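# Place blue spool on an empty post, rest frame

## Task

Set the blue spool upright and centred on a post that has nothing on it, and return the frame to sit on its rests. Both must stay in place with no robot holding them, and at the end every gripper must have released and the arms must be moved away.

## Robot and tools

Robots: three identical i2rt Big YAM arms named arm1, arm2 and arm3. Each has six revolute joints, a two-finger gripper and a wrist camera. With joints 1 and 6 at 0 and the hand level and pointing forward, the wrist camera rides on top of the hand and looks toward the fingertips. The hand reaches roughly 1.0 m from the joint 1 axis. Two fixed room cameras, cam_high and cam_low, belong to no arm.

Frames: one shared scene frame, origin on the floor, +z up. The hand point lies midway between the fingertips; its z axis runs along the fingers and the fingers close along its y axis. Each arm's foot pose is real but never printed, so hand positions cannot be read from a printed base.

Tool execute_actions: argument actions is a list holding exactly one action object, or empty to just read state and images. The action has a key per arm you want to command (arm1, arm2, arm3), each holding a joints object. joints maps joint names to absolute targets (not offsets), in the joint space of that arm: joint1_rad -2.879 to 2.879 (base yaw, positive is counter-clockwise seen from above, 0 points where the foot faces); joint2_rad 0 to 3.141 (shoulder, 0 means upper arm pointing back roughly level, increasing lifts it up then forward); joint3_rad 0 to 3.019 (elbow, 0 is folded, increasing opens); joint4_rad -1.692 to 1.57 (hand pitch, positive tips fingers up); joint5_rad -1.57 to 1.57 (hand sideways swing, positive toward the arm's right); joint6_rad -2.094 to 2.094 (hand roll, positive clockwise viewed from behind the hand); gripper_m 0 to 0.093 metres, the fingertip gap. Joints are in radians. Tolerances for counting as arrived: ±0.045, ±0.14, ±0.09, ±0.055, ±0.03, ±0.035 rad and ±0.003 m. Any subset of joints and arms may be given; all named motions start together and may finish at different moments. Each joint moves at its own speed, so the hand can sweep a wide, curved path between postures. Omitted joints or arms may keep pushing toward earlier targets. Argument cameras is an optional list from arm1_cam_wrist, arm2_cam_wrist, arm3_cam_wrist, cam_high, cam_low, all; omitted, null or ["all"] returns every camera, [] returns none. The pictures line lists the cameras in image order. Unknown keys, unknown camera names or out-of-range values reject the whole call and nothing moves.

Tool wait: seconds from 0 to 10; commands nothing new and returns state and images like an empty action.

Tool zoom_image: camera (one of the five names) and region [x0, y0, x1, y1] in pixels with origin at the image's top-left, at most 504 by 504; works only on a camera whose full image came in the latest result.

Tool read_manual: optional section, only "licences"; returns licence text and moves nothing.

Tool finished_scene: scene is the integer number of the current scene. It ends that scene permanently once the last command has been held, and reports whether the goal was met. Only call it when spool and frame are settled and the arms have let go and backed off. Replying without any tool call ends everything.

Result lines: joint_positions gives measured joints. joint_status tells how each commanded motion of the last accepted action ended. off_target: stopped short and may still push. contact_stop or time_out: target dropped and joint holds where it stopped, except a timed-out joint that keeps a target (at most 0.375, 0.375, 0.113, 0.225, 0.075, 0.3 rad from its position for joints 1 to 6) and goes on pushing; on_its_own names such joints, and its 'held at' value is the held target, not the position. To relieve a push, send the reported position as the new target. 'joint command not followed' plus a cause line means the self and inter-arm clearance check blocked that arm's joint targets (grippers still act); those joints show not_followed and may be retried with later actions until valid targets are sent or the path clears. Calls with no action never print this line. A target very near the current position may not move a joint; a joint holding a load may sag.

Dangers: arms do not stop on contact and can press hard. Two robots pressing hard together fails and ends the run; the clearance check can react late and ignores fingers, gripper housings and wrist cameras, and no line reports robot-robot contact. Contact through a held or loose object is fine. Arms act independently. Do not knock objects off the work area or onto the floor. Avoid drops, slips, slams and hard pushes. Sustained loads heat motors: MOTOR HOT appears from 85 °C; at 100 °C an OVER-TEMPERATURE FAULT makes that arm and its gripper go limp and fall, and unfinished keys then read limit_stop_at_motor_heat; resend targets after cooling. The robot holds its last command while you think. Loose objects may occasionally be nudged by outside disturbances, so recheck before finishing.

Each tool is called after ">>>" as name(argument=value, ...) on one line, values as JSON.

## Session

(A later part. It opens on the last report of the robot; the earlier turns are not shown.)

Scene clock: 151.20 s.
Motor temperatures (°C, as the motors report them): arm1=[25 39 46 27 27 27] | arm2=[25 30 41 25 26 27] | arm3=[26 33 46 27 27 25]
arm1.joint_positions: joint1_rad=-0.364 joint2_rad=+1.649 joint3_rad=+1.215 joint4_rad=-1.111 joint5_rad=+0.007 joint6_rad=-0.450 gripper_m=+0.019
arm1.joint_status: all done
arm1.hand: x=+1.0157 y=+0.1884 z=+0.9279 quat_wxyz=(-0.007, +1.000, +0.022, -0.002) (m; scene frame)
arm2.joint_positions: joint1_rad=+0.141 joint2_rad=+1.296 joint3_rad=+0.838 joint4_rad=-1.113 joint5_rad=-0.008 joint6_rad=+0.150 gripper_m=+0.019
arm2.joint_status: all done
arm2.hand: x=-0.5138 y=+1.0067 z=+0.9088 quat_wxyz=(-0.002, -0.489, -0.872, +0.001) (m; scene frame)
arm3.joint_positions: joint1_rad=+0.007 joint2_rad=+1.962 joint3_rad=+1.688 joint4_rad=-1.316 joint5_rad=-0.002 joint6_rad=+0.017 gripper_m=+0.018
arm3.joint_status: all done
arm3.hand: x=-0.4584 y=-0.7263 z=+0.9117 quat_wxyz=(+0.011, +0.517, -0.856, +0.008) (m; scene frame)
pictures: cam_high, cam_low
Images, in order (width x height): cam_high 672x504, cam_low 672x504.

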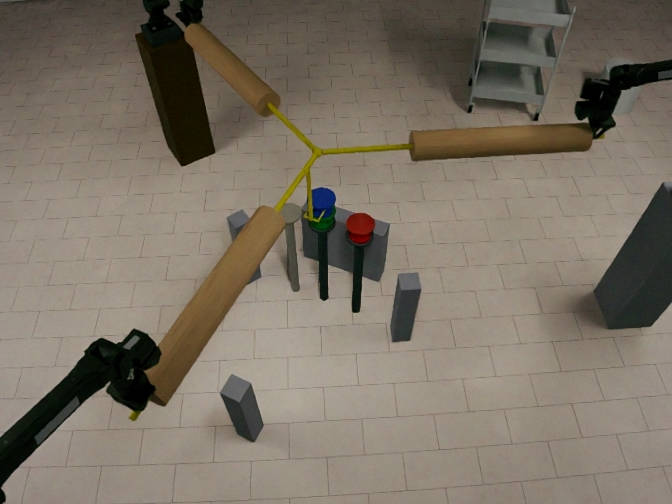

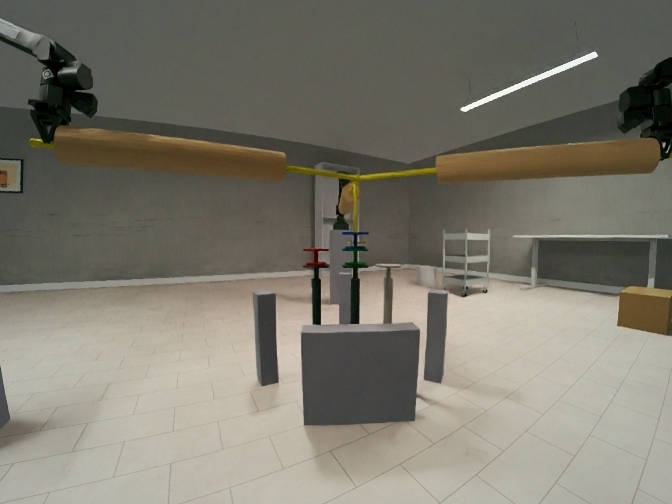

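>>> execute_actions(actions=[{"arm1": {"joints": {"joint2_rad": 1.555, "joint3_rad": 1.355, "joint4_rad": -1.29}}, "arm2": {"joints": {"joint2_rad": 1.215, "joint3_rad": 1.005, "joint4_rad": -1.315}}, "arm3": {"joints": {"joint2_rad": 1.905, "joint3_rad": 1.875, "joint4_rad": -1.475}}}], cameras=["cam_high", "cam_low"])

>>> zoom_image(camera="cam_low", region=[290, 200, 420, 290])

Scene clock: 167.50 s.
Motor temperatures (°C, as the motors report them): arm1=[25 39 46 27 27 27] | arm2=[25 30 41 25 26 27] | arm3=[26 35 49 27 27 25]
arm1.joint_positions: joint1_rad=-0.363 joint2_rad=+1.582 joint3_rad=+1.297 joint4_rad=-1.260 joint5_rad=+0.006 joint6_rad=-0.450 gripper_m=+0.019
arm1.joint_status: all done
arm1.hand: x=+1.0191 y=+0.1864 z=+0.9873 quat_wxyz=(-0.007, +1.000, +0.022, -0.002) (m; scene frame)
arm2.joint_positions: joint1_rad=+0.146 joint2_rad=+1.229 joint3_rad=+0.956 joint4_rad=-1.293 joint5_rad=-0.014 joint6_rad=+0.155 gripper_m=+0.019
arm2.joint_status: all done
arm2.hand: x=-0.5109 y=+1.0083 z=+0.9711 quat_wxyz=(-0.005, -0.489, -0.872, -0.001) (m; scene frame)
arm3.joint_positions: joint1_rad=+0.006 joint2_rad=+1.919 joint3_rad=+1.806 joint4_rad=-1.471 joint5_rad=-0.001 joint6_rad=+0.018 gripper_m=+0.018
arm3.joint_status: all done
arm3.hand: x=-0.4580 y=-0.7265 z=+0.9804 quat_wxyz=(+0.008, +0.516, -0.856, +0.007) (m; scene frame)
pictures: cam_high, cam_low
Images, in order (width x height): cam_high 672x504, cam_low 672x504.

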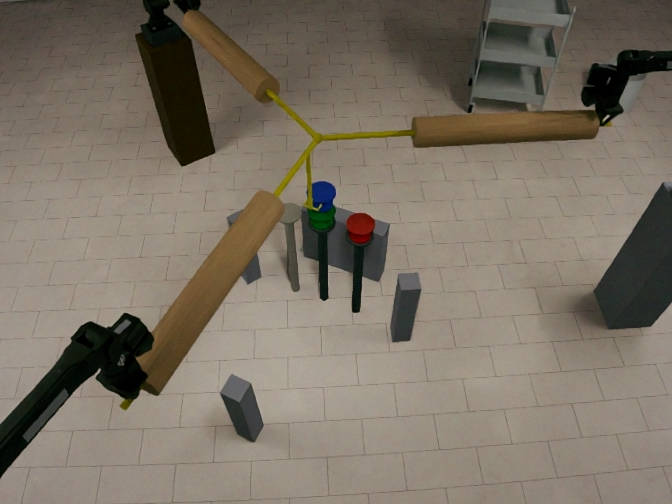

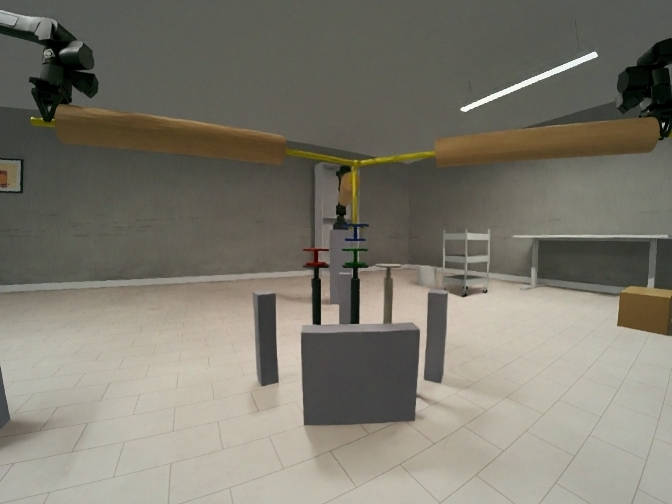

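Region (290, 200, 420, 290) of cam_low's 672x504 image, scaled by 3.877, with more detail than that image has; it fills the top 349 rows of this view, and the rest is white.

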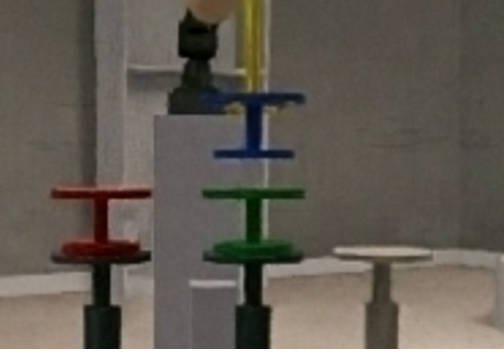

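>>> execute_actions(actions=[{"arm1": {"joints": {"joint1_rad": -0.357, "joint2_rad": 1.93, "joint3_rad": 1.88, "joint4_rad": -1.43, "joint6_rad": -0.444}}, "arm2": {"joints": {"joint1_rad": -0.169, "joint2_rad": 0.866, "joint3_rad": 0.742, "joint4_rad": -1.43, "joint6_rad": -0.162}}, "arm3": {"joints": {"joint1_rad": 0.243, "joint2_rad": 1.93, "joint3_rad": 1.91, "joint4_rad": -1.475, "joint6_rad": 0.256}}}], cameras=["cam_high", "cam_low"])

>>> zoom_image(camera="cam_low", region=[290, 200, 420, 290])

>>> zoom_image(camera="cam_high", region=[210, 120, 390, 300])

Scene clock: 189.03 s.
Motor temperatures (°C, as the motors report them): arm1=[25 39 52 27 27 27] | arm2=[25 30 44 25 26 27] | arm3=[26 36 51 27 27 25]
arm1.joint_positions: joint1_rad=-0.354 joint2_rad=+1.975 joint3_rad=+1.809 joint4_rad=-1.402 joint5_rad=+0.004 joint6_rad=-0.444 gripper_m=+0.019
arm1.joint_status: all done
arm1.hand: x=+0.8853 y=+0.2377 z=+0.9723 quat_wxyz=(-0.001, +1.000, +0.023, +0.008) (m; scene frame)
arm2.joint_positions: joint1_rad=-0.159 joint2_rad=+0.874 joint3_rad=+0.721 joint4_rad=-1.418 joint5_rad=-0.005 joint6_rad=-0.145 gripper_m=+0.019
arm2.joint_status: all done
arm2.hand: x=-0.6434 y=+1.0653 z=+0.9704 quat_wxyz=(-0.002, -0.492, -0.871, +0.003) (m; scene frame)
arm3.joint_positions: joint1_rad=+0.253 joint2_rad=+1.940 joint3_rad=+1.835 joint4_rad=-1.477 joint5_rad=-0.006 joint6_rad=+0.266 gripper_m=+0.019
arm3.joint_status: all done
arm3.hand: x=-0.5942 y=-0.6699 z=+0.9788 quat_wxyz=(+0.009, +0.516, -0.857, +0.006) (m; scene frame)
pictures: cam_high, cam_low
Images, in order (width x height): cam_high 672x504, cam_low 672x504.

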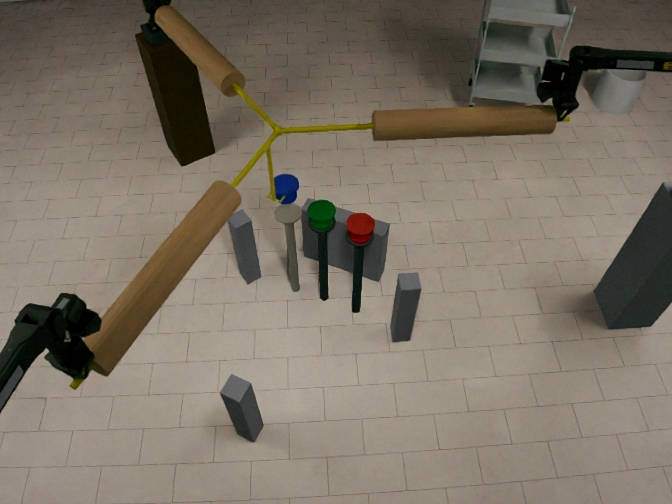

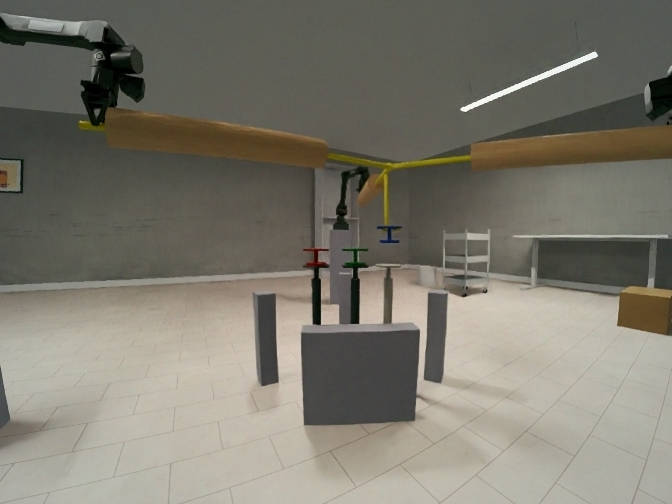

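Region (290, 200, 420, 290) of cam_low's 672x504 image, scaled by 3.877, with more detail than that image has; it fills the top 349 rows of this view, and the rest is white.

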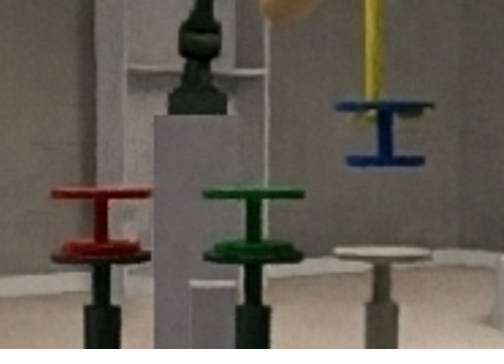

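Region (210, 120, 390, 300) of cam_high's 672x504 image, scaled by 2.800, with more detail than that image has.

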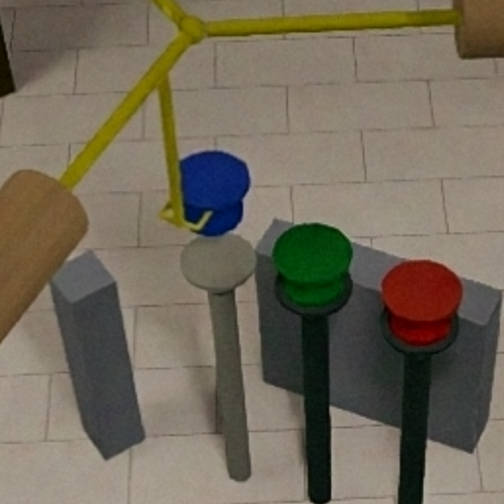

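>>> execute_actions(actions=[{"arm1": {"joints": {"joint1_rad": -0.355, "joint2_rad": 1.962, "joint3_rad": 1.715, "joint4_rad": -1.25}}, "arm2": {"joints": {"joint1_rad": -0.165, "joint2_rad": 0.94, "joint3_rad": 0.59, "joint4_rad": -1.19}}, "arm3": {"joints": {"joint1_rad": 0.24, "joint2_rad": 1.957, "joint3_rad": 1.73, "joint4_rad": -1.295, "joint6_rad": 0.253}}}], cameras=["cam_high", "cam_low"])

>>> zoom_image(camera="cam_low", region=[290, 200, 420, 290])

>>> zoom_image(camera="cam_high", region=[210, 120, 390, 300])

Scene clock: 209.70 s.
Motor temperatures (°C, as the motors report them): arm1=[25 42 55 27 27 27] | arm2=[25 29 43 25 26 27] | arm3=[26 37 52 27 27 25]
arm1.joint_positions: joint1_rad=-0.357 joint2_rad=+1.997 joint3_rad=+1.706 joint4_rad=-1.255 joint5_rad=+0.005 joint6_rad=-0.446 gripper_m=+0.019
arm1.joint_status: all done
arm1.hand: x=+0.8853 y=+0.2403 z=+0.9218 quat_wxyz=(-0.006, +1.000, +0.023, -0.002) (m; scene frame)
arm2.joint_positions: joint1_rad=-0.159 joint2_rad=+0.947 joint3_rad=+0.568 joint4_rad=-1.199 joint5_rad=-0.008 joint6_rad=-0.146 gripper_m=+0.019
arm2.joint_status: all done
arm2.hand: x=-0.6428 y=+1.0643 z=+0.9005 quat_wxyz=(+0.000, -0.491, -0.871, +0.000) (m; scene frame)
arm3.joint_positions: joint1_rad=+0.250 joint2_rad=+1.989 joint3_rad=+1.714 joint4_rad=-1.310 joint5_rad=-0.002 joint6_rad=+0.264 gripper_m=+0.019
arm3.joint_status: all done
arm3.hand: x=-0.5913 y=-0.6680 z=+0.9049 quat_wxyz=(+0.008, +0.515, -0.857, +0.008) (m; scene frame)
pictures: cam_high, cam_low
Images, in order (width x height): cam_high 672x504, cam_low 672x504.

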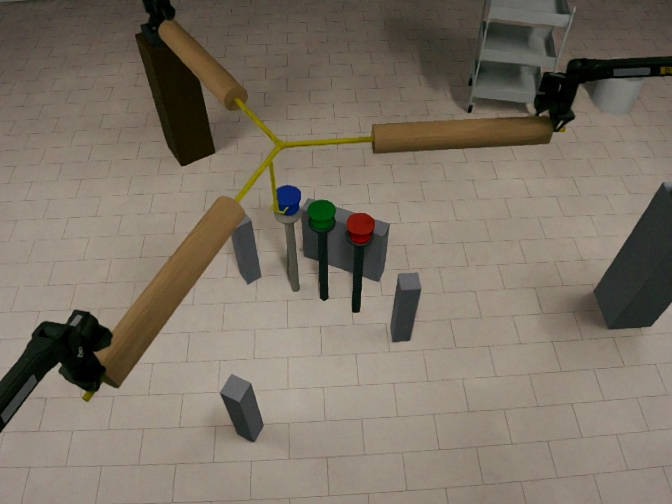

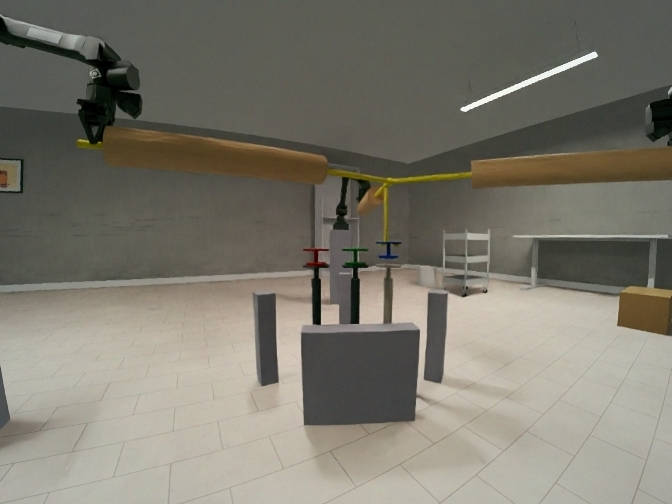

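Region (290, 200, 420, 290) of cam_low's 672x504 image, scaled by 3.877, with more detail than that image has; it fills the top 349 rows of this view, and the rest is white.

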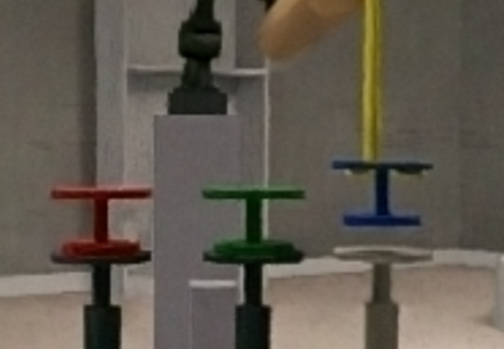

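Region (210, 120, 390, 300) of cam_high's 672x504 image, scaled by 2.800, with more detail than that image has.

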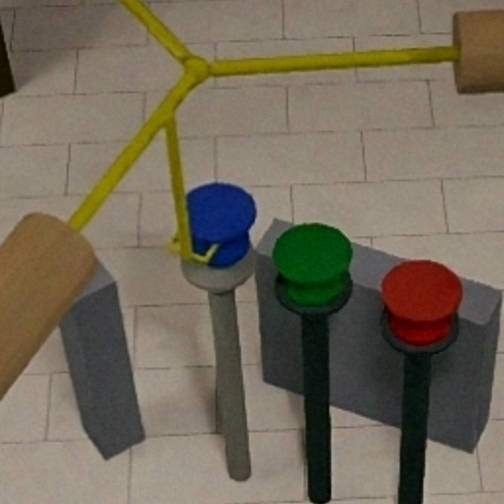

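>>> execute_actions(actions=[{"arm1": {"joints": {"joint2_rad": 2.01, "joint3_rad": 1.648, "joint4_rad": -1.14}}, "arm2": {"joints": {"joint2_rad": 1.032, "joint3_rad": 0.498, "joint4_rad": -1.0}}, "arm3": {"joints": {"joint2_rad": 1.998, "joint3_rad": 1.66, "joint4_rad": -1.18}}}], cameras=["cam_high", "cam_low"])

>>> zoom_image(camera="cam_low", region=[290, 200, 420, 290])

>>> zoom_image(camera="cam_high", region=[210, 120, 390, 300])

Scene clock: 222.97 s.
Motor temperatures (°C, as the motors report them): arm1=[25 43 50 27 27 27] | arm2=[25 29 42 25 26 27] | arm3=[26 38 48 27 27 25]
arm1.joint_positions: joint1_rad=-0.357 joint2_rad=+2.043 joint3_rad=+1.643 joint4_rad=-1.144 joint5_rad=+0.004 joint6_rad=-0.447 gripper_m=+0.019
arm1.joint_status: all done
arm1.hand: x=+0.8855 y=+0.2402 z=+0.8720 quat_wxyz=(-0.006, +1.000, +0.023, -0.003) (m; scene frame)
arm2.joint_positions: joint1_rad=-0.159 joint2_rad=+1.039 joint3_rad=+0.478 joint4_rad=-1.013 joint5_rad=-0.008 joint6_rad=-0.147 gripper_m=+0.019
arm2.joint_status: all done
arm2.hand: x=-0.6423 y=+1.0622 z=+0.8523 quat_wxyz=(-0.001, -0.491, -0.871, +0.000) (m; scene frame)
arm3.joint_positions: joint1_rad=+0.248 joint2_rad=+2.025 joint3_rad=+1.645 joint4_rad=-1.198 joint5_rad=+0.000 joint6_rad=+0.262 gripper_m=+0.019
arm3.joint_status: all done
arm3.hand: x=-0.5897 y=-0.6686 z=+0.8594 quat_wxyz=(+0.005, +0.515, -0.857, +0.006) (m; scene frame)
pictures: cam_high, cam_low
Images, in order (width x height): cam_high 672x504, cam_low 672x504.

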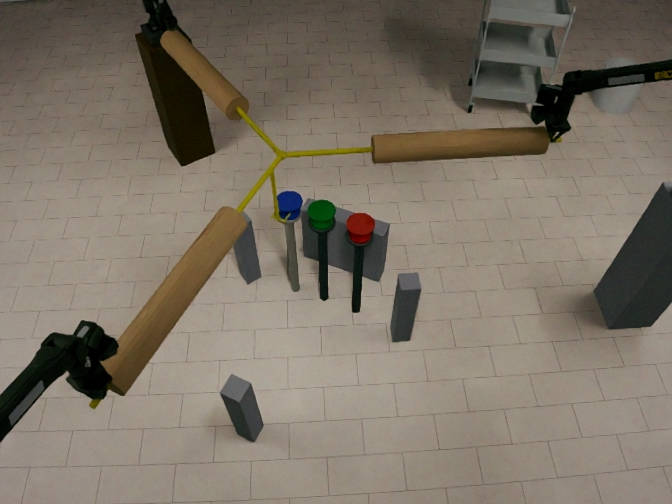

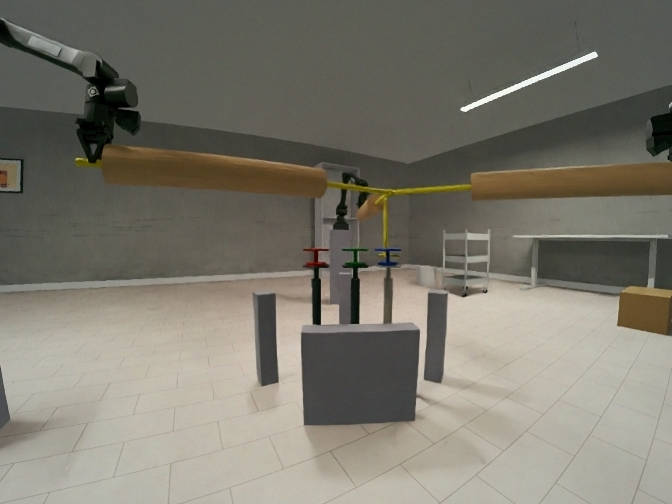

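Region (290, 200, 420, 290) of cam_low's 672x504 image, scaled by 3.877, with more detail than that image has; it fills the top 349 rows of this view, and the rest is white.

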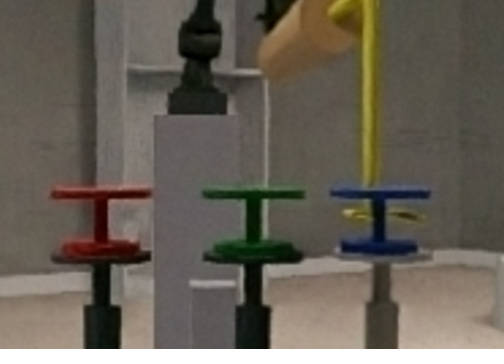

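Region (210, 120, 390, 300) of cam_high's 672x504 image, scaled by 2.800, with more detail than that image has.

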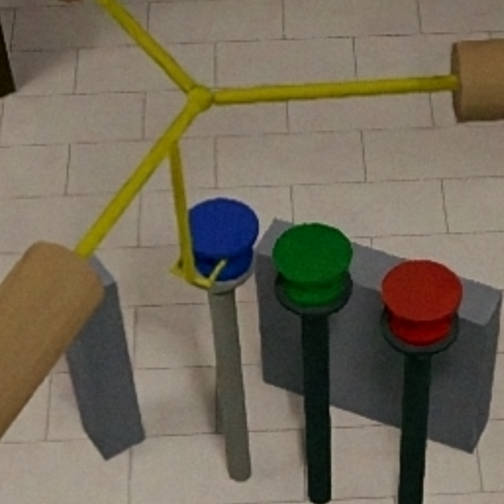

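>>> execute_actions(actions=[{"arm1": {"joints": {"joint1_rad": -0.211, "joint2_rad": 2.05, "joint3_rad": 1.74, "joint4_rad": -1.17, "joint6_rad": -0.298}}, "arm2": {"joints": {"joint1_rad": -0.414, "joint2_rad": 1.245, "joint3_rad": 0.66, "joint4_rad": -0.945, "joint6_rad": -0.407}}, "arm3": {"joints": {"joint1_rad": 0.283, "joint2_rad": 1.805, "joint3_rad": 1.335, "joint4_rad": -1.07, "joint6_rad": 0.296}}}], cameras=["cam_high", "cam_low"])

>>> zoom_image(camera="cam_low", region=[290, 200, 420, 290])

>>> zoom_image(camera="cam_high", region=[210, 120, 390, 300])

Scene clock: 245.97 s.
Motor temperatures (°C, as the motors report them): arm1=[25 44 49 27 27 27] | arm2=[25 28 42 25 26 27] | arm3=[26 38 45 27 27 25]
arm1.joint_positions: joint1_rad=-0.209 joint2_rad=+2.069 joint3_rad=+1.676 joint4_rad=-1.153 joint5_rad=+0.005 joint6_rad=-0.302 gripper_m=+0.019
arm1.joint_status: all done
arm1.hand: x=+0.8482 y=+0.1565 z=+0.8679 quat_wxyz=(-0.005, +1.000, +0.025, -0.003) (m; scene frame)
arm2.joint_positions: joint1_rad=-0.403 joint2_rad=+1.255 joint3_rad=+0.626 joint4_rad=-0.941 joint5_rad=-0.008 joint6_rad=-0.389 gripper_m=+0.019
arm2.joint_status: all done
arm2.hand: x=-0.6813 y=+0.9816 z=+0.8518 quat_wxyz=(-0.003, -0.491, -0.871, +0.003) (m; scene frame)
arm3.joint_positions: joint1_rad=+0.288 joint2_rad=+1.823 joint3_rad=+1.328 joint4_rad=-1.085 joint5_rad=-0.001 joint6_rad=+0.298 gripper_m=+0.019
arm3.joint_status: all done
arm3.hand: x=-0.6293 y=-0.7485 z=+0.8593 quat_wxyz=(+0.006, +0.517, -0.856, +0.007) (m; scene frame)
pictures: cam_high, cam_low
Images, in order (width x height): cam_high 672x504, cam_low 672x504.

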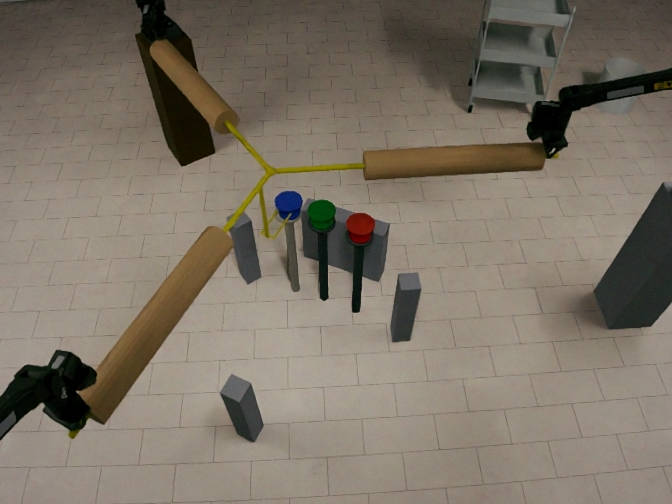

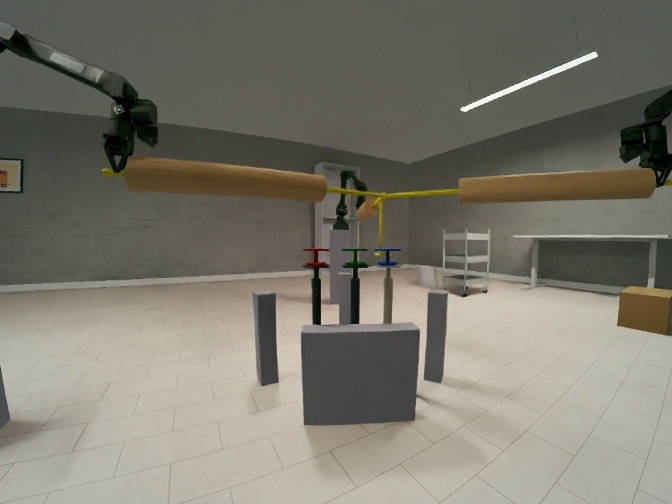

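Region (290, 200, 420, 290) of cam_low's 672x504 image, scaled by 3.877, with more detail than that image has; it fills the top 349 rows of this view, and the rest is white.

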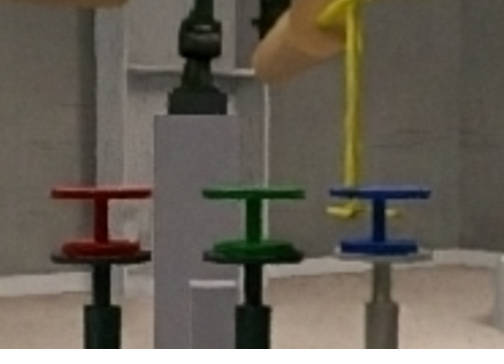

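Region (210, 120, 390, 300) of cam_high's 672x504 image, scaled by 2.800, with more detail than that image has.

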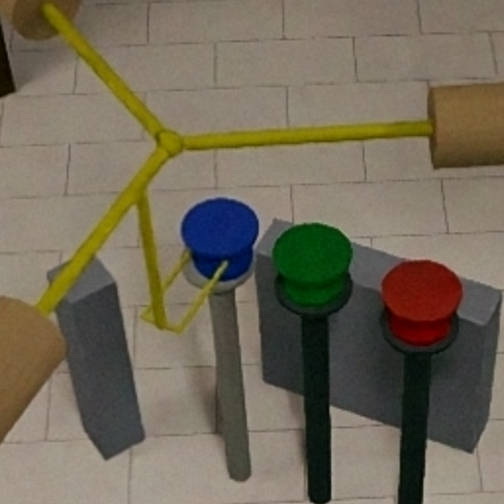

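>>> execute_actions(actions=[{"arm1": {"joints": {"joint1_rad": 0.137, "joint2_rad": 1.87, "joint3_rad": 1.40, "joint4_rad": -1.045, "joint6_rad": 0.05}}, "arm2": {"joints": {"joint1_rad": -0.351, "joint2_rad": 1.77, "joint3_rad": 1.285, "joint4_rad": -1.03, "joint6_rad": -0.344}}, "arm3": {"joints": {"joint1_rad": -0.019, "joint2_rad": 1.388, "joint3_rad": 0.80, "joint4_rad": -0.96, "joint6_rad": -0.006}}}], cameras=["cam_high", "cam_low"])

>>> execute_actions(actions=[{"arm1": {"joints": {"joint2_rad": 2.185, "joint3_rad": 1.34, "joint4_rad": -0.66}}, "arm2": {"joints": {"joint2_rad": 2.10, "joint3_rad": 1.17, "joint4_rad": -0.60}}, "arm3": {"joints": {"joint2_rad": 1.87, "joint3_rad": 0.68, "joint4_rad": -0.355}}}], cameras=["cam_high", "cam_low"])

Scene clock: 265.83 s.
Motor temperatures (°C, as the motors report them): arm1=[25 44 54 27 27 27] | arm2=[25 29 42 25 26 27] | arm3=[26 37 43 27 27 25]
arm1.joint_positions: joint1_rad=+0.143 joint2_rad=+1.906 joint3_rad=+1.391 joint4_rad=-1.057 joint5_rad=+0.001 joint6_rad=+0.048 gripper_m=+0.019
arm1.joint_status: all done
arm1.hand: x=+0.9095 y=-0.0535 z=+0.8623 quat_wxyz=(+0.001, +1.000, +0.026, +0.009) (m; scene frame)
arm2.joint_positions: joint1_rad=-0.346 joint2_rad=+1.794 joint3_rad=+1.229 joint4_rad=-1.011 joint5_rad=-0.003 joint6_rad=-0.331 gripper_m=+0.019
arm2.joint_status: all done
arm2.hand: x=-0.6214 y=+0.7737 z=+0.8468 quat_wxyz=(+0.000, -0.492, -0.871, +0.002) (m; scene frame)
arm3.joint_positions: joint1_rad=-0.010 joint2_rad=+1.402 joint3_rad=+0.795 joint4_rad=-0.970 joint5_rad=-0.001 joint6_rad=+0.006 gripper_m=+0.019
arm3.joint_status: all done
arm3.hand: x=-0.5679 y=-0.9569 z=+0.8595 quat_wxyz=(+0.006, +0.514, -0.857, +0.005) (m; scene frame)
pictures: cam_high, cam_low
Images, in order (width x height): cam_high 672x504, cam_low 672x504.

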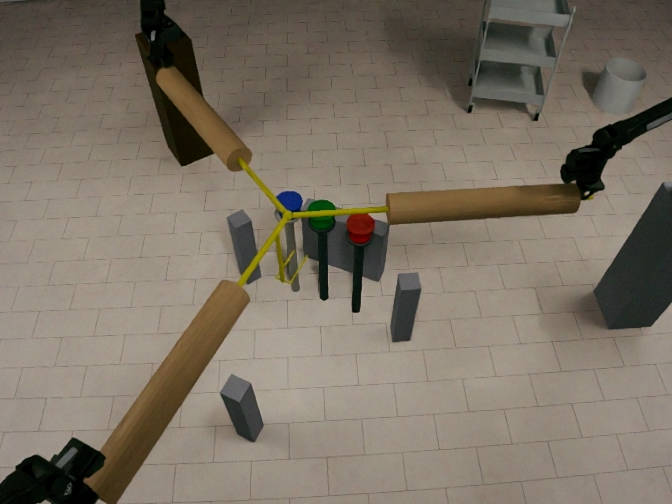

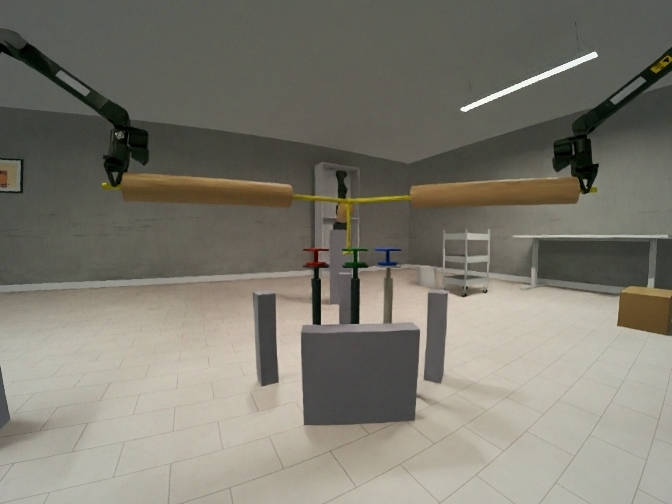

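Scene clock: 267.07 s.
Motor temperatures (°C, as the motors report them): arm1=[25 44 53 27 27 27] | arm2=[25 29 42 25 26 27] | arm3=[26 37 43 27 27 25]
arm1.joint_positions: joint1_rad=+0.142 joint2_rad=+2.238 joint3_rad=+1.339 joint4_rad=-0.664 joint5_rad=+0.000 joint6_rad=+0.048 gripper_m=+0.019
arm1.joint_status: all done
arm1.hand: x=+0.9061 y=-0.0541 z=+0.6718 quat_wxyz=(+0.002, +1.000, +0.025, +0.004) (m; scene frame)
arm2.joint_positions: joint1_rad=-0.349 joint2_rad=+2.134 joint3_rad=+1.162 joint4_rad=-0.602 joint5_rad=+0.000 joint6_rad=-0.338 gripper_m=+0.019
arm2.joint_status: all done
arm2.hand: x=-0.6238 y=+0.7691 z=+0.6655 quat_wxyz=(+0.001, -0.490, -0.871, +0.004) (m; scene frame)
arm3.joint_positions: joint1_rad=-0.014 joint2_rad=+1.882 joint3_rad=+0.677 joint4_rad=-0.373 joint5_rad=-0.001 joint6_rad=+0.002 gripper_m=+0.019
arm3.joint_status: all done
arm3.hand: x=-0.5669 y=-0.9592 z=+0.6757 quat_wxyz=(+0.006, +0.515, -0.857, +0.005) (m; scene frame)
pictures: cam_high, cam_low
Images, in order (width x height): cam_high 672x504, cam_low 672x504.

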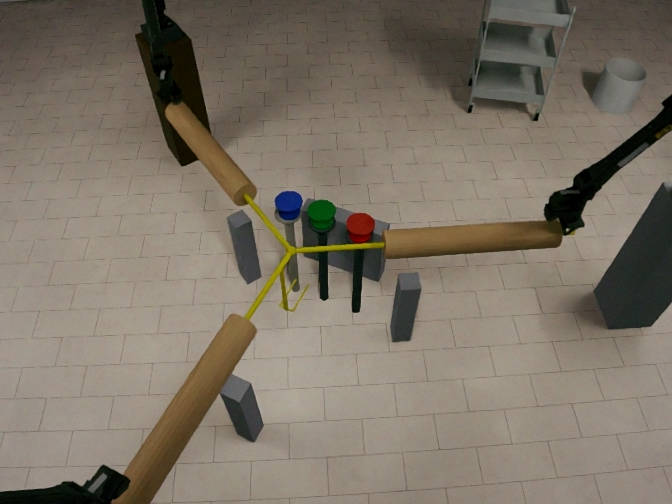

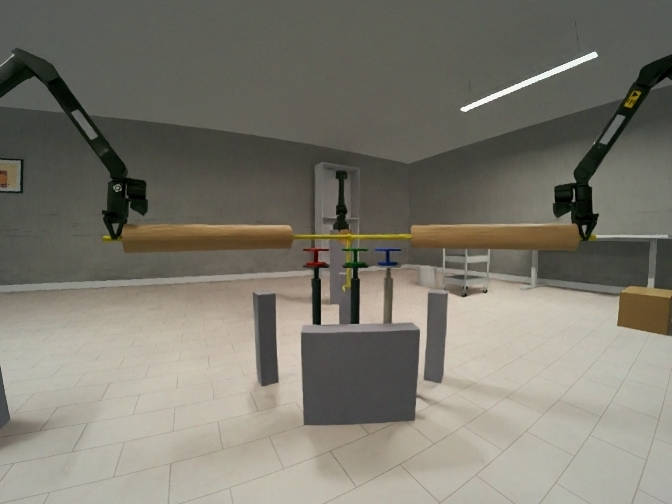

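>>> execute_actions(actions=[{"arm1": {"joints": {"joint1_rad": 0.137, "joint2_rad": 2.566, "joint3_rad": 1.51, "joint4_rad": -0.43}}, "arm2": {"joints": {"joint2_rad": 2.512, "joint3_rad": 1.335, "joint4_rad": -0.343}}, "arm3": {"joints": {"joint1_rad": -0.019, "joint2_rad": 2.434, "joint3_rad": 0.852, "joint4_rad": 0.035}}}], cameras=["cam_high", "cam_low"])

Scene clock: 279.23 s.
Motor temperatures (°C, as the motors report them): arm1=[25 45 48 27 27 27] | arm2=[25 31 40 25 26 27] | arm3=[26 36 41 27 27 25]
arm1.joint_positions: joint1_rad=+0.136 joint2_rad=+2.607 joint3_rad=+1.482 joint4_rad=-0.430 joint5_rad=+0.001 joint6_rad=+0.047 gripper_m=+0.019
arm1.joint_status: all done
arm1.hand: x=+0.9073 y=-0.0512 z=+0.5048 quat_wxyz=(+0.002, +1.000, +0.023, +0.001) (m; scene frame)
arm2.joint_positions: joint1_rad=-0.344 joint2_rad=+2.543 joint3_rad=+1.303 joint4_rad=-0.337 joint5_rad=-0.005 joint6_rad=-0.330 gripper_m=+0.019
arm2.joint_status: all done
arm2.hand: x=-0.6214 y=+0.7689 z=+0.4929 quat_wxyz=(+0.000, -0.491, -0.871, +0.001) (m; scene frame)
arm3.joint_positions: joint1_rad=-0.016 joint2_rad=+2.445 joint3_rad=+0.842 joint4_rad=+0.020 joint5_rad=+0.004 joint6_rad=-0.002 gripper_m=+0.019
arm3.joint_status: all done
arm3.hand: x=-0.5638 y=-0.9584 z=+0.5019 quat_wxyz=(+0.007, +0.515, -0.857, +0.008) (m; scene frame)
pictures: cam_high, cam_low
Images, in order (width x height): cam_high 672x504, cam_low 672x504.

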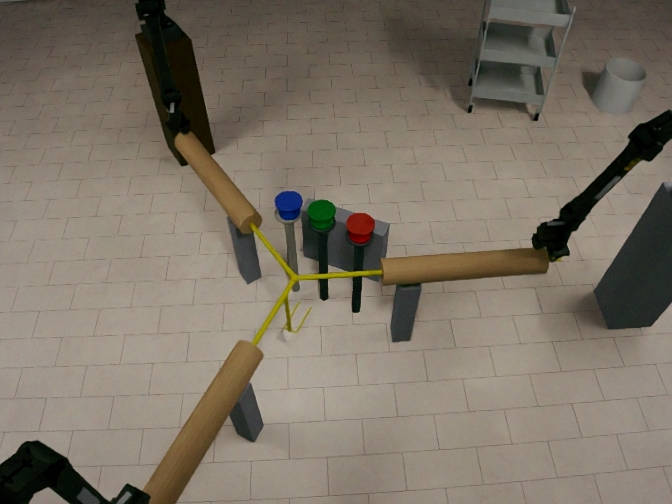

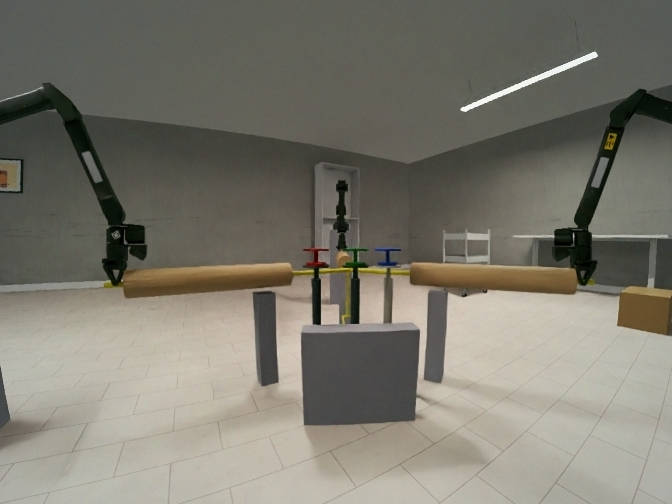

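>>> execute_actions(actions=[{"arm1": {"joints": {"joint2_rad": 2.655, "joint3_rad": 1.53, "joint4_rad": -0.398}}, "arm2": {"joints": {"joint1_rad": -0.351, "joint2_rad": 2.598, "joint3_rad": 1.355, "joint4_rad": -0.308, "joint6_rad": -0.344}}, "arm3": {"joints": {"joint2_rad": 2.525, "joint3_rad": 0.878, "joint4_rad": 0.092}}}], cameras=["cam_high", "cam_low"])

Scene clock: 288.30 s.
Motor temperatures (°C, as the motors report them): arm1=[25 45 47 27 27 27] | arm2=[25 31 39 25 26 27] | arm3=[26 36 39 27 27 25]
arm1.joint_positions: joint1_rad=+0.136 joint2_rad=+2.654 joint3_rad=+1.508 joint4_rad=-0.404 joint5_rad=+0.001 joint6_rad=+0.047 gripper_m=+0.019
arm1.joint_status: all done
arm1.hand: x=+0.9074 y=-0.0512 z=+0.4846 quat_wxyz=(+0.002, +1.000, +0.023, -0.002) (m; scene frame)
arm2.joint_positions: joint1_rad=-0.344 joint2_rad=+2.601 joint3_rad=+1.337 joint4_rad=-0.315 joint5_rad=-0.005 joint6_rad=-0.331 gripper_m=+0.019
arm2.joint_status: all done
arm2.hand: x=-0.6218 y=+0.7692 z=+0.4696 quat_wxyz=(+0.001, -0.491, -0.871, +0.000) (m; scene frame)
arm3.joint_positions: joint1_rad=-0.016 joint2_rad=+2.527 joint3_rad=+0.877 joint4_rad=+0.082 joint5_rad=+0.004 joint6_rad=-0.002 gripper_m=+0.019
arm3.joint_status: all done
arm3.hand: x=-0.5639 y=-0.9589 z=+0.4748 quat_wxyz=(+0.001, +0.515, -0.857, +0.005) (m; scene frame)
pictures: cam_high, cam_low
Images, in order (width x height): cam_high 672x504, cam_low 672x504.

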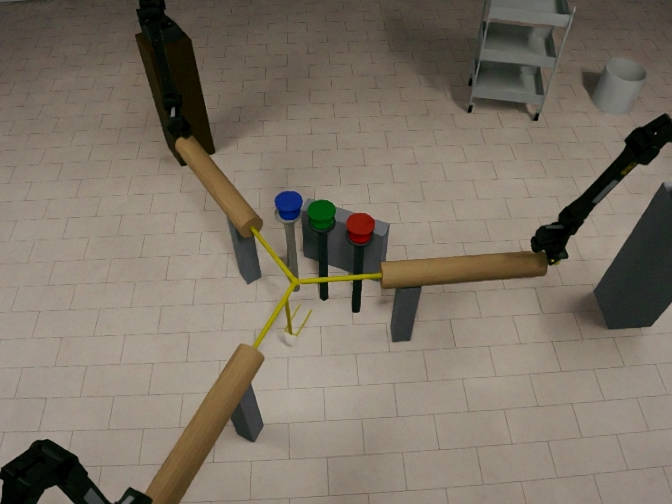

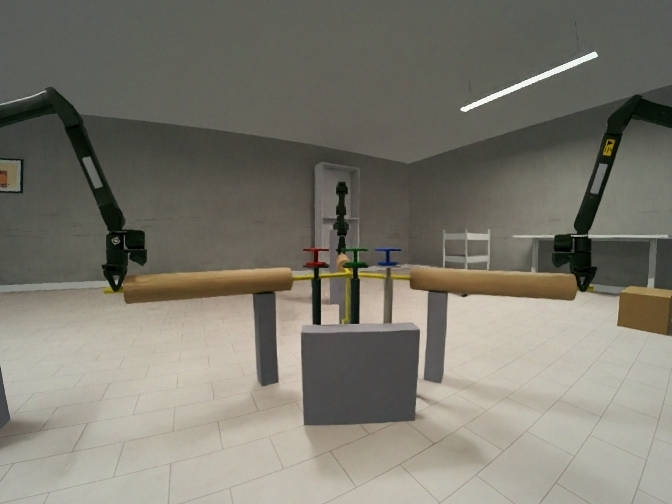

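The frame is seated on its rests. Release and lift clear.

>>> execute_actions(actions=[{"arm1": {"joints": {"gripper_m": 0.06}}, "arm2": {"joints": {"gripper_m": 0.06}}, "arm3": {"joints": {"gripper_m": 0.06}}}], cameras=[])

>>> execute_actions(actions=[{"arm1": {"joints": {"joint2_rad": 2.33, "joint3_rad": 1.30, "joint4_rad": -0.56}}, "arm2": {"joints": {"joint2_rad": 2.24, "joint3_rad": 1.16, "joint4_rad": -0.53}}, "arm3": {"joints": {"joint2_rad": 2.054, "joint3_rad": 0.65, "joint4_rad": -0.19}}}], cameras=["cam_high", "cam_low"])

>>> zoom_image(camera="cam_high", region=[200, 160, 450, 410])

>>> zoom_image(camera="cam_low", region=[240, 220, 460, 330])

Scene clock: 295.70 s.
Motor temperatures (°C, as the motors report them): arm1=[25 45 46 27 27 27] | arm2=[25 32 38 25 26 27] | arm3=[26 35 39 27 27 25]
arm1.joint_positions: joint1_rad=+0.136 joint2_rad=+2.654 joint3_rad=+1.508 joint4_rad=-0.404 joint5_rad=+0.001 joint6_rad=+0.047 gripper_m=+0.060
arm1.joint_status: all done
arm1.hand: x=+0.9074 y=-0.0512 z=+0.4846 quat_wxyz=(+0.002, +1.000, +0.023, -0.002) (m; scene frame)
arm2.joint_positions: joint1_rad=-0.345 joint2_rad=+2.601 joint3_rad=+1.339 joint4_rad=-0.315 joint5_rad=-0.004 joint6_rad=-0.334 gripper_m=+0.060
arm2.joint_status: all done
arm2.hand: x=-0.6218 y=+0.7678 z=+0.4699 quat_wxyz=(+0.000, -0.490, -0.872, +0.001) (m; scene frame)
arm3.joint_positions: joint1_rad=-0.016 joint2_rad=+2.527 joint3_rad=+0.876 joint4_rad=+0.083 joint5_rad=+0.003 joint6_rad=-0.002 gripper_m=+0.060
arm3.joint_status: all done
arm3.hand: x=-0.5640 y=-0.9588 z=+0.4749 quat_wxyz=(+0.001, +0.515, -0.857, +0.004) (m; scene frame)
pictures: none
No camera images: the call's "cameras" was empty. Leave "cameras" out to get every camera's image.

Scene clock: 297.00 s.
Motor temperatures (°C, as the motors report them): arm1=[25 45 46 27 27 27] | arm2=[25 32 38 25 26 27] | arm3=[26 35 39 27 27 25]
arm1.joint_positions: joint1_rad=+0.136 joint2_rad=+2.312 joint3_rad=+1.302 joint4_rad=-0.550 joint5_rad=+0.001 joint6_rad=+0.047 gripper_m=+0.060
arm1.joint_status: all done
arm1.hand: x=+0.9226 y=-0.0493 z=+0.6255 quat_wxyz=(+0.001, +1.000, +0.023, +0.003) (m; scene frame)
arm2.joint_positions: joint1_rad=-0.345 joint2_rad=+2.230 joint3_rad=+1.156 joint4_rad=-0.521 joint5_rad=-0.004 joint6_rad=-0.335 gripper_m=+0.060
arm2.joint_status: all done
arm2.hand: x=-0.6237 y=+0.7813 z=+0.6192 quat_wxyz=(+0.006, -0.490, -0.872, -0.005) (m; scene frame)
arm3.joint_positions: joint1_rad=-0.016 joint2_rad=+2.041 joint3_rad=+0.649 joint4_rad=-0.180 joint5_rad=+0.003 joint6_rad=-0.002 gripper_m=+0.060
arm3.joint_status: all done
arm3.hand: x=-0.5727 y=-0.9739 z=+0.6240 quat_wxyz=(+0.002, +0.515, -0.857, +0.005) (m; scene frame)
pictures: cam_high, cam_low
Images, in order (width x height): cam_high 672x504, cam_low 672x504.

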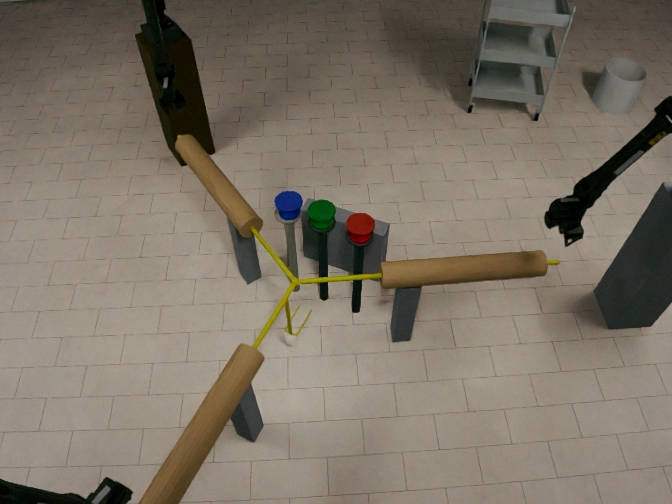

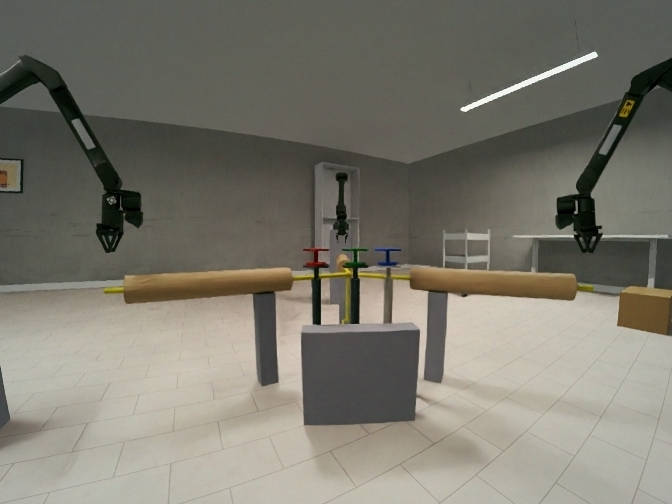

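Region (200, 160, 450, 410) of cam_high's 672x504 image, scaled by 2.016, with more detail than that image has.

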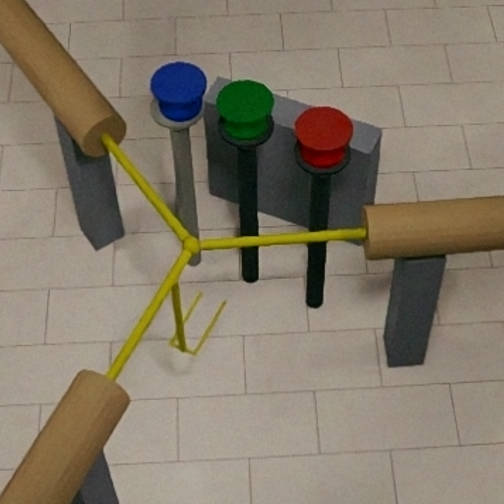

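Region (240, 220, 460, 330) of cam_low's 672x504 image, scaled by 2.291, with more detail than that image has.

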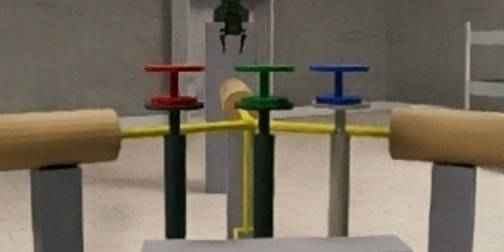

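The blue spool stands centred on the formerly empty post, the frame is back on its rests, and all arms are clear.

>>> finished_scene(scene=2)

The scene is finished: the task was done.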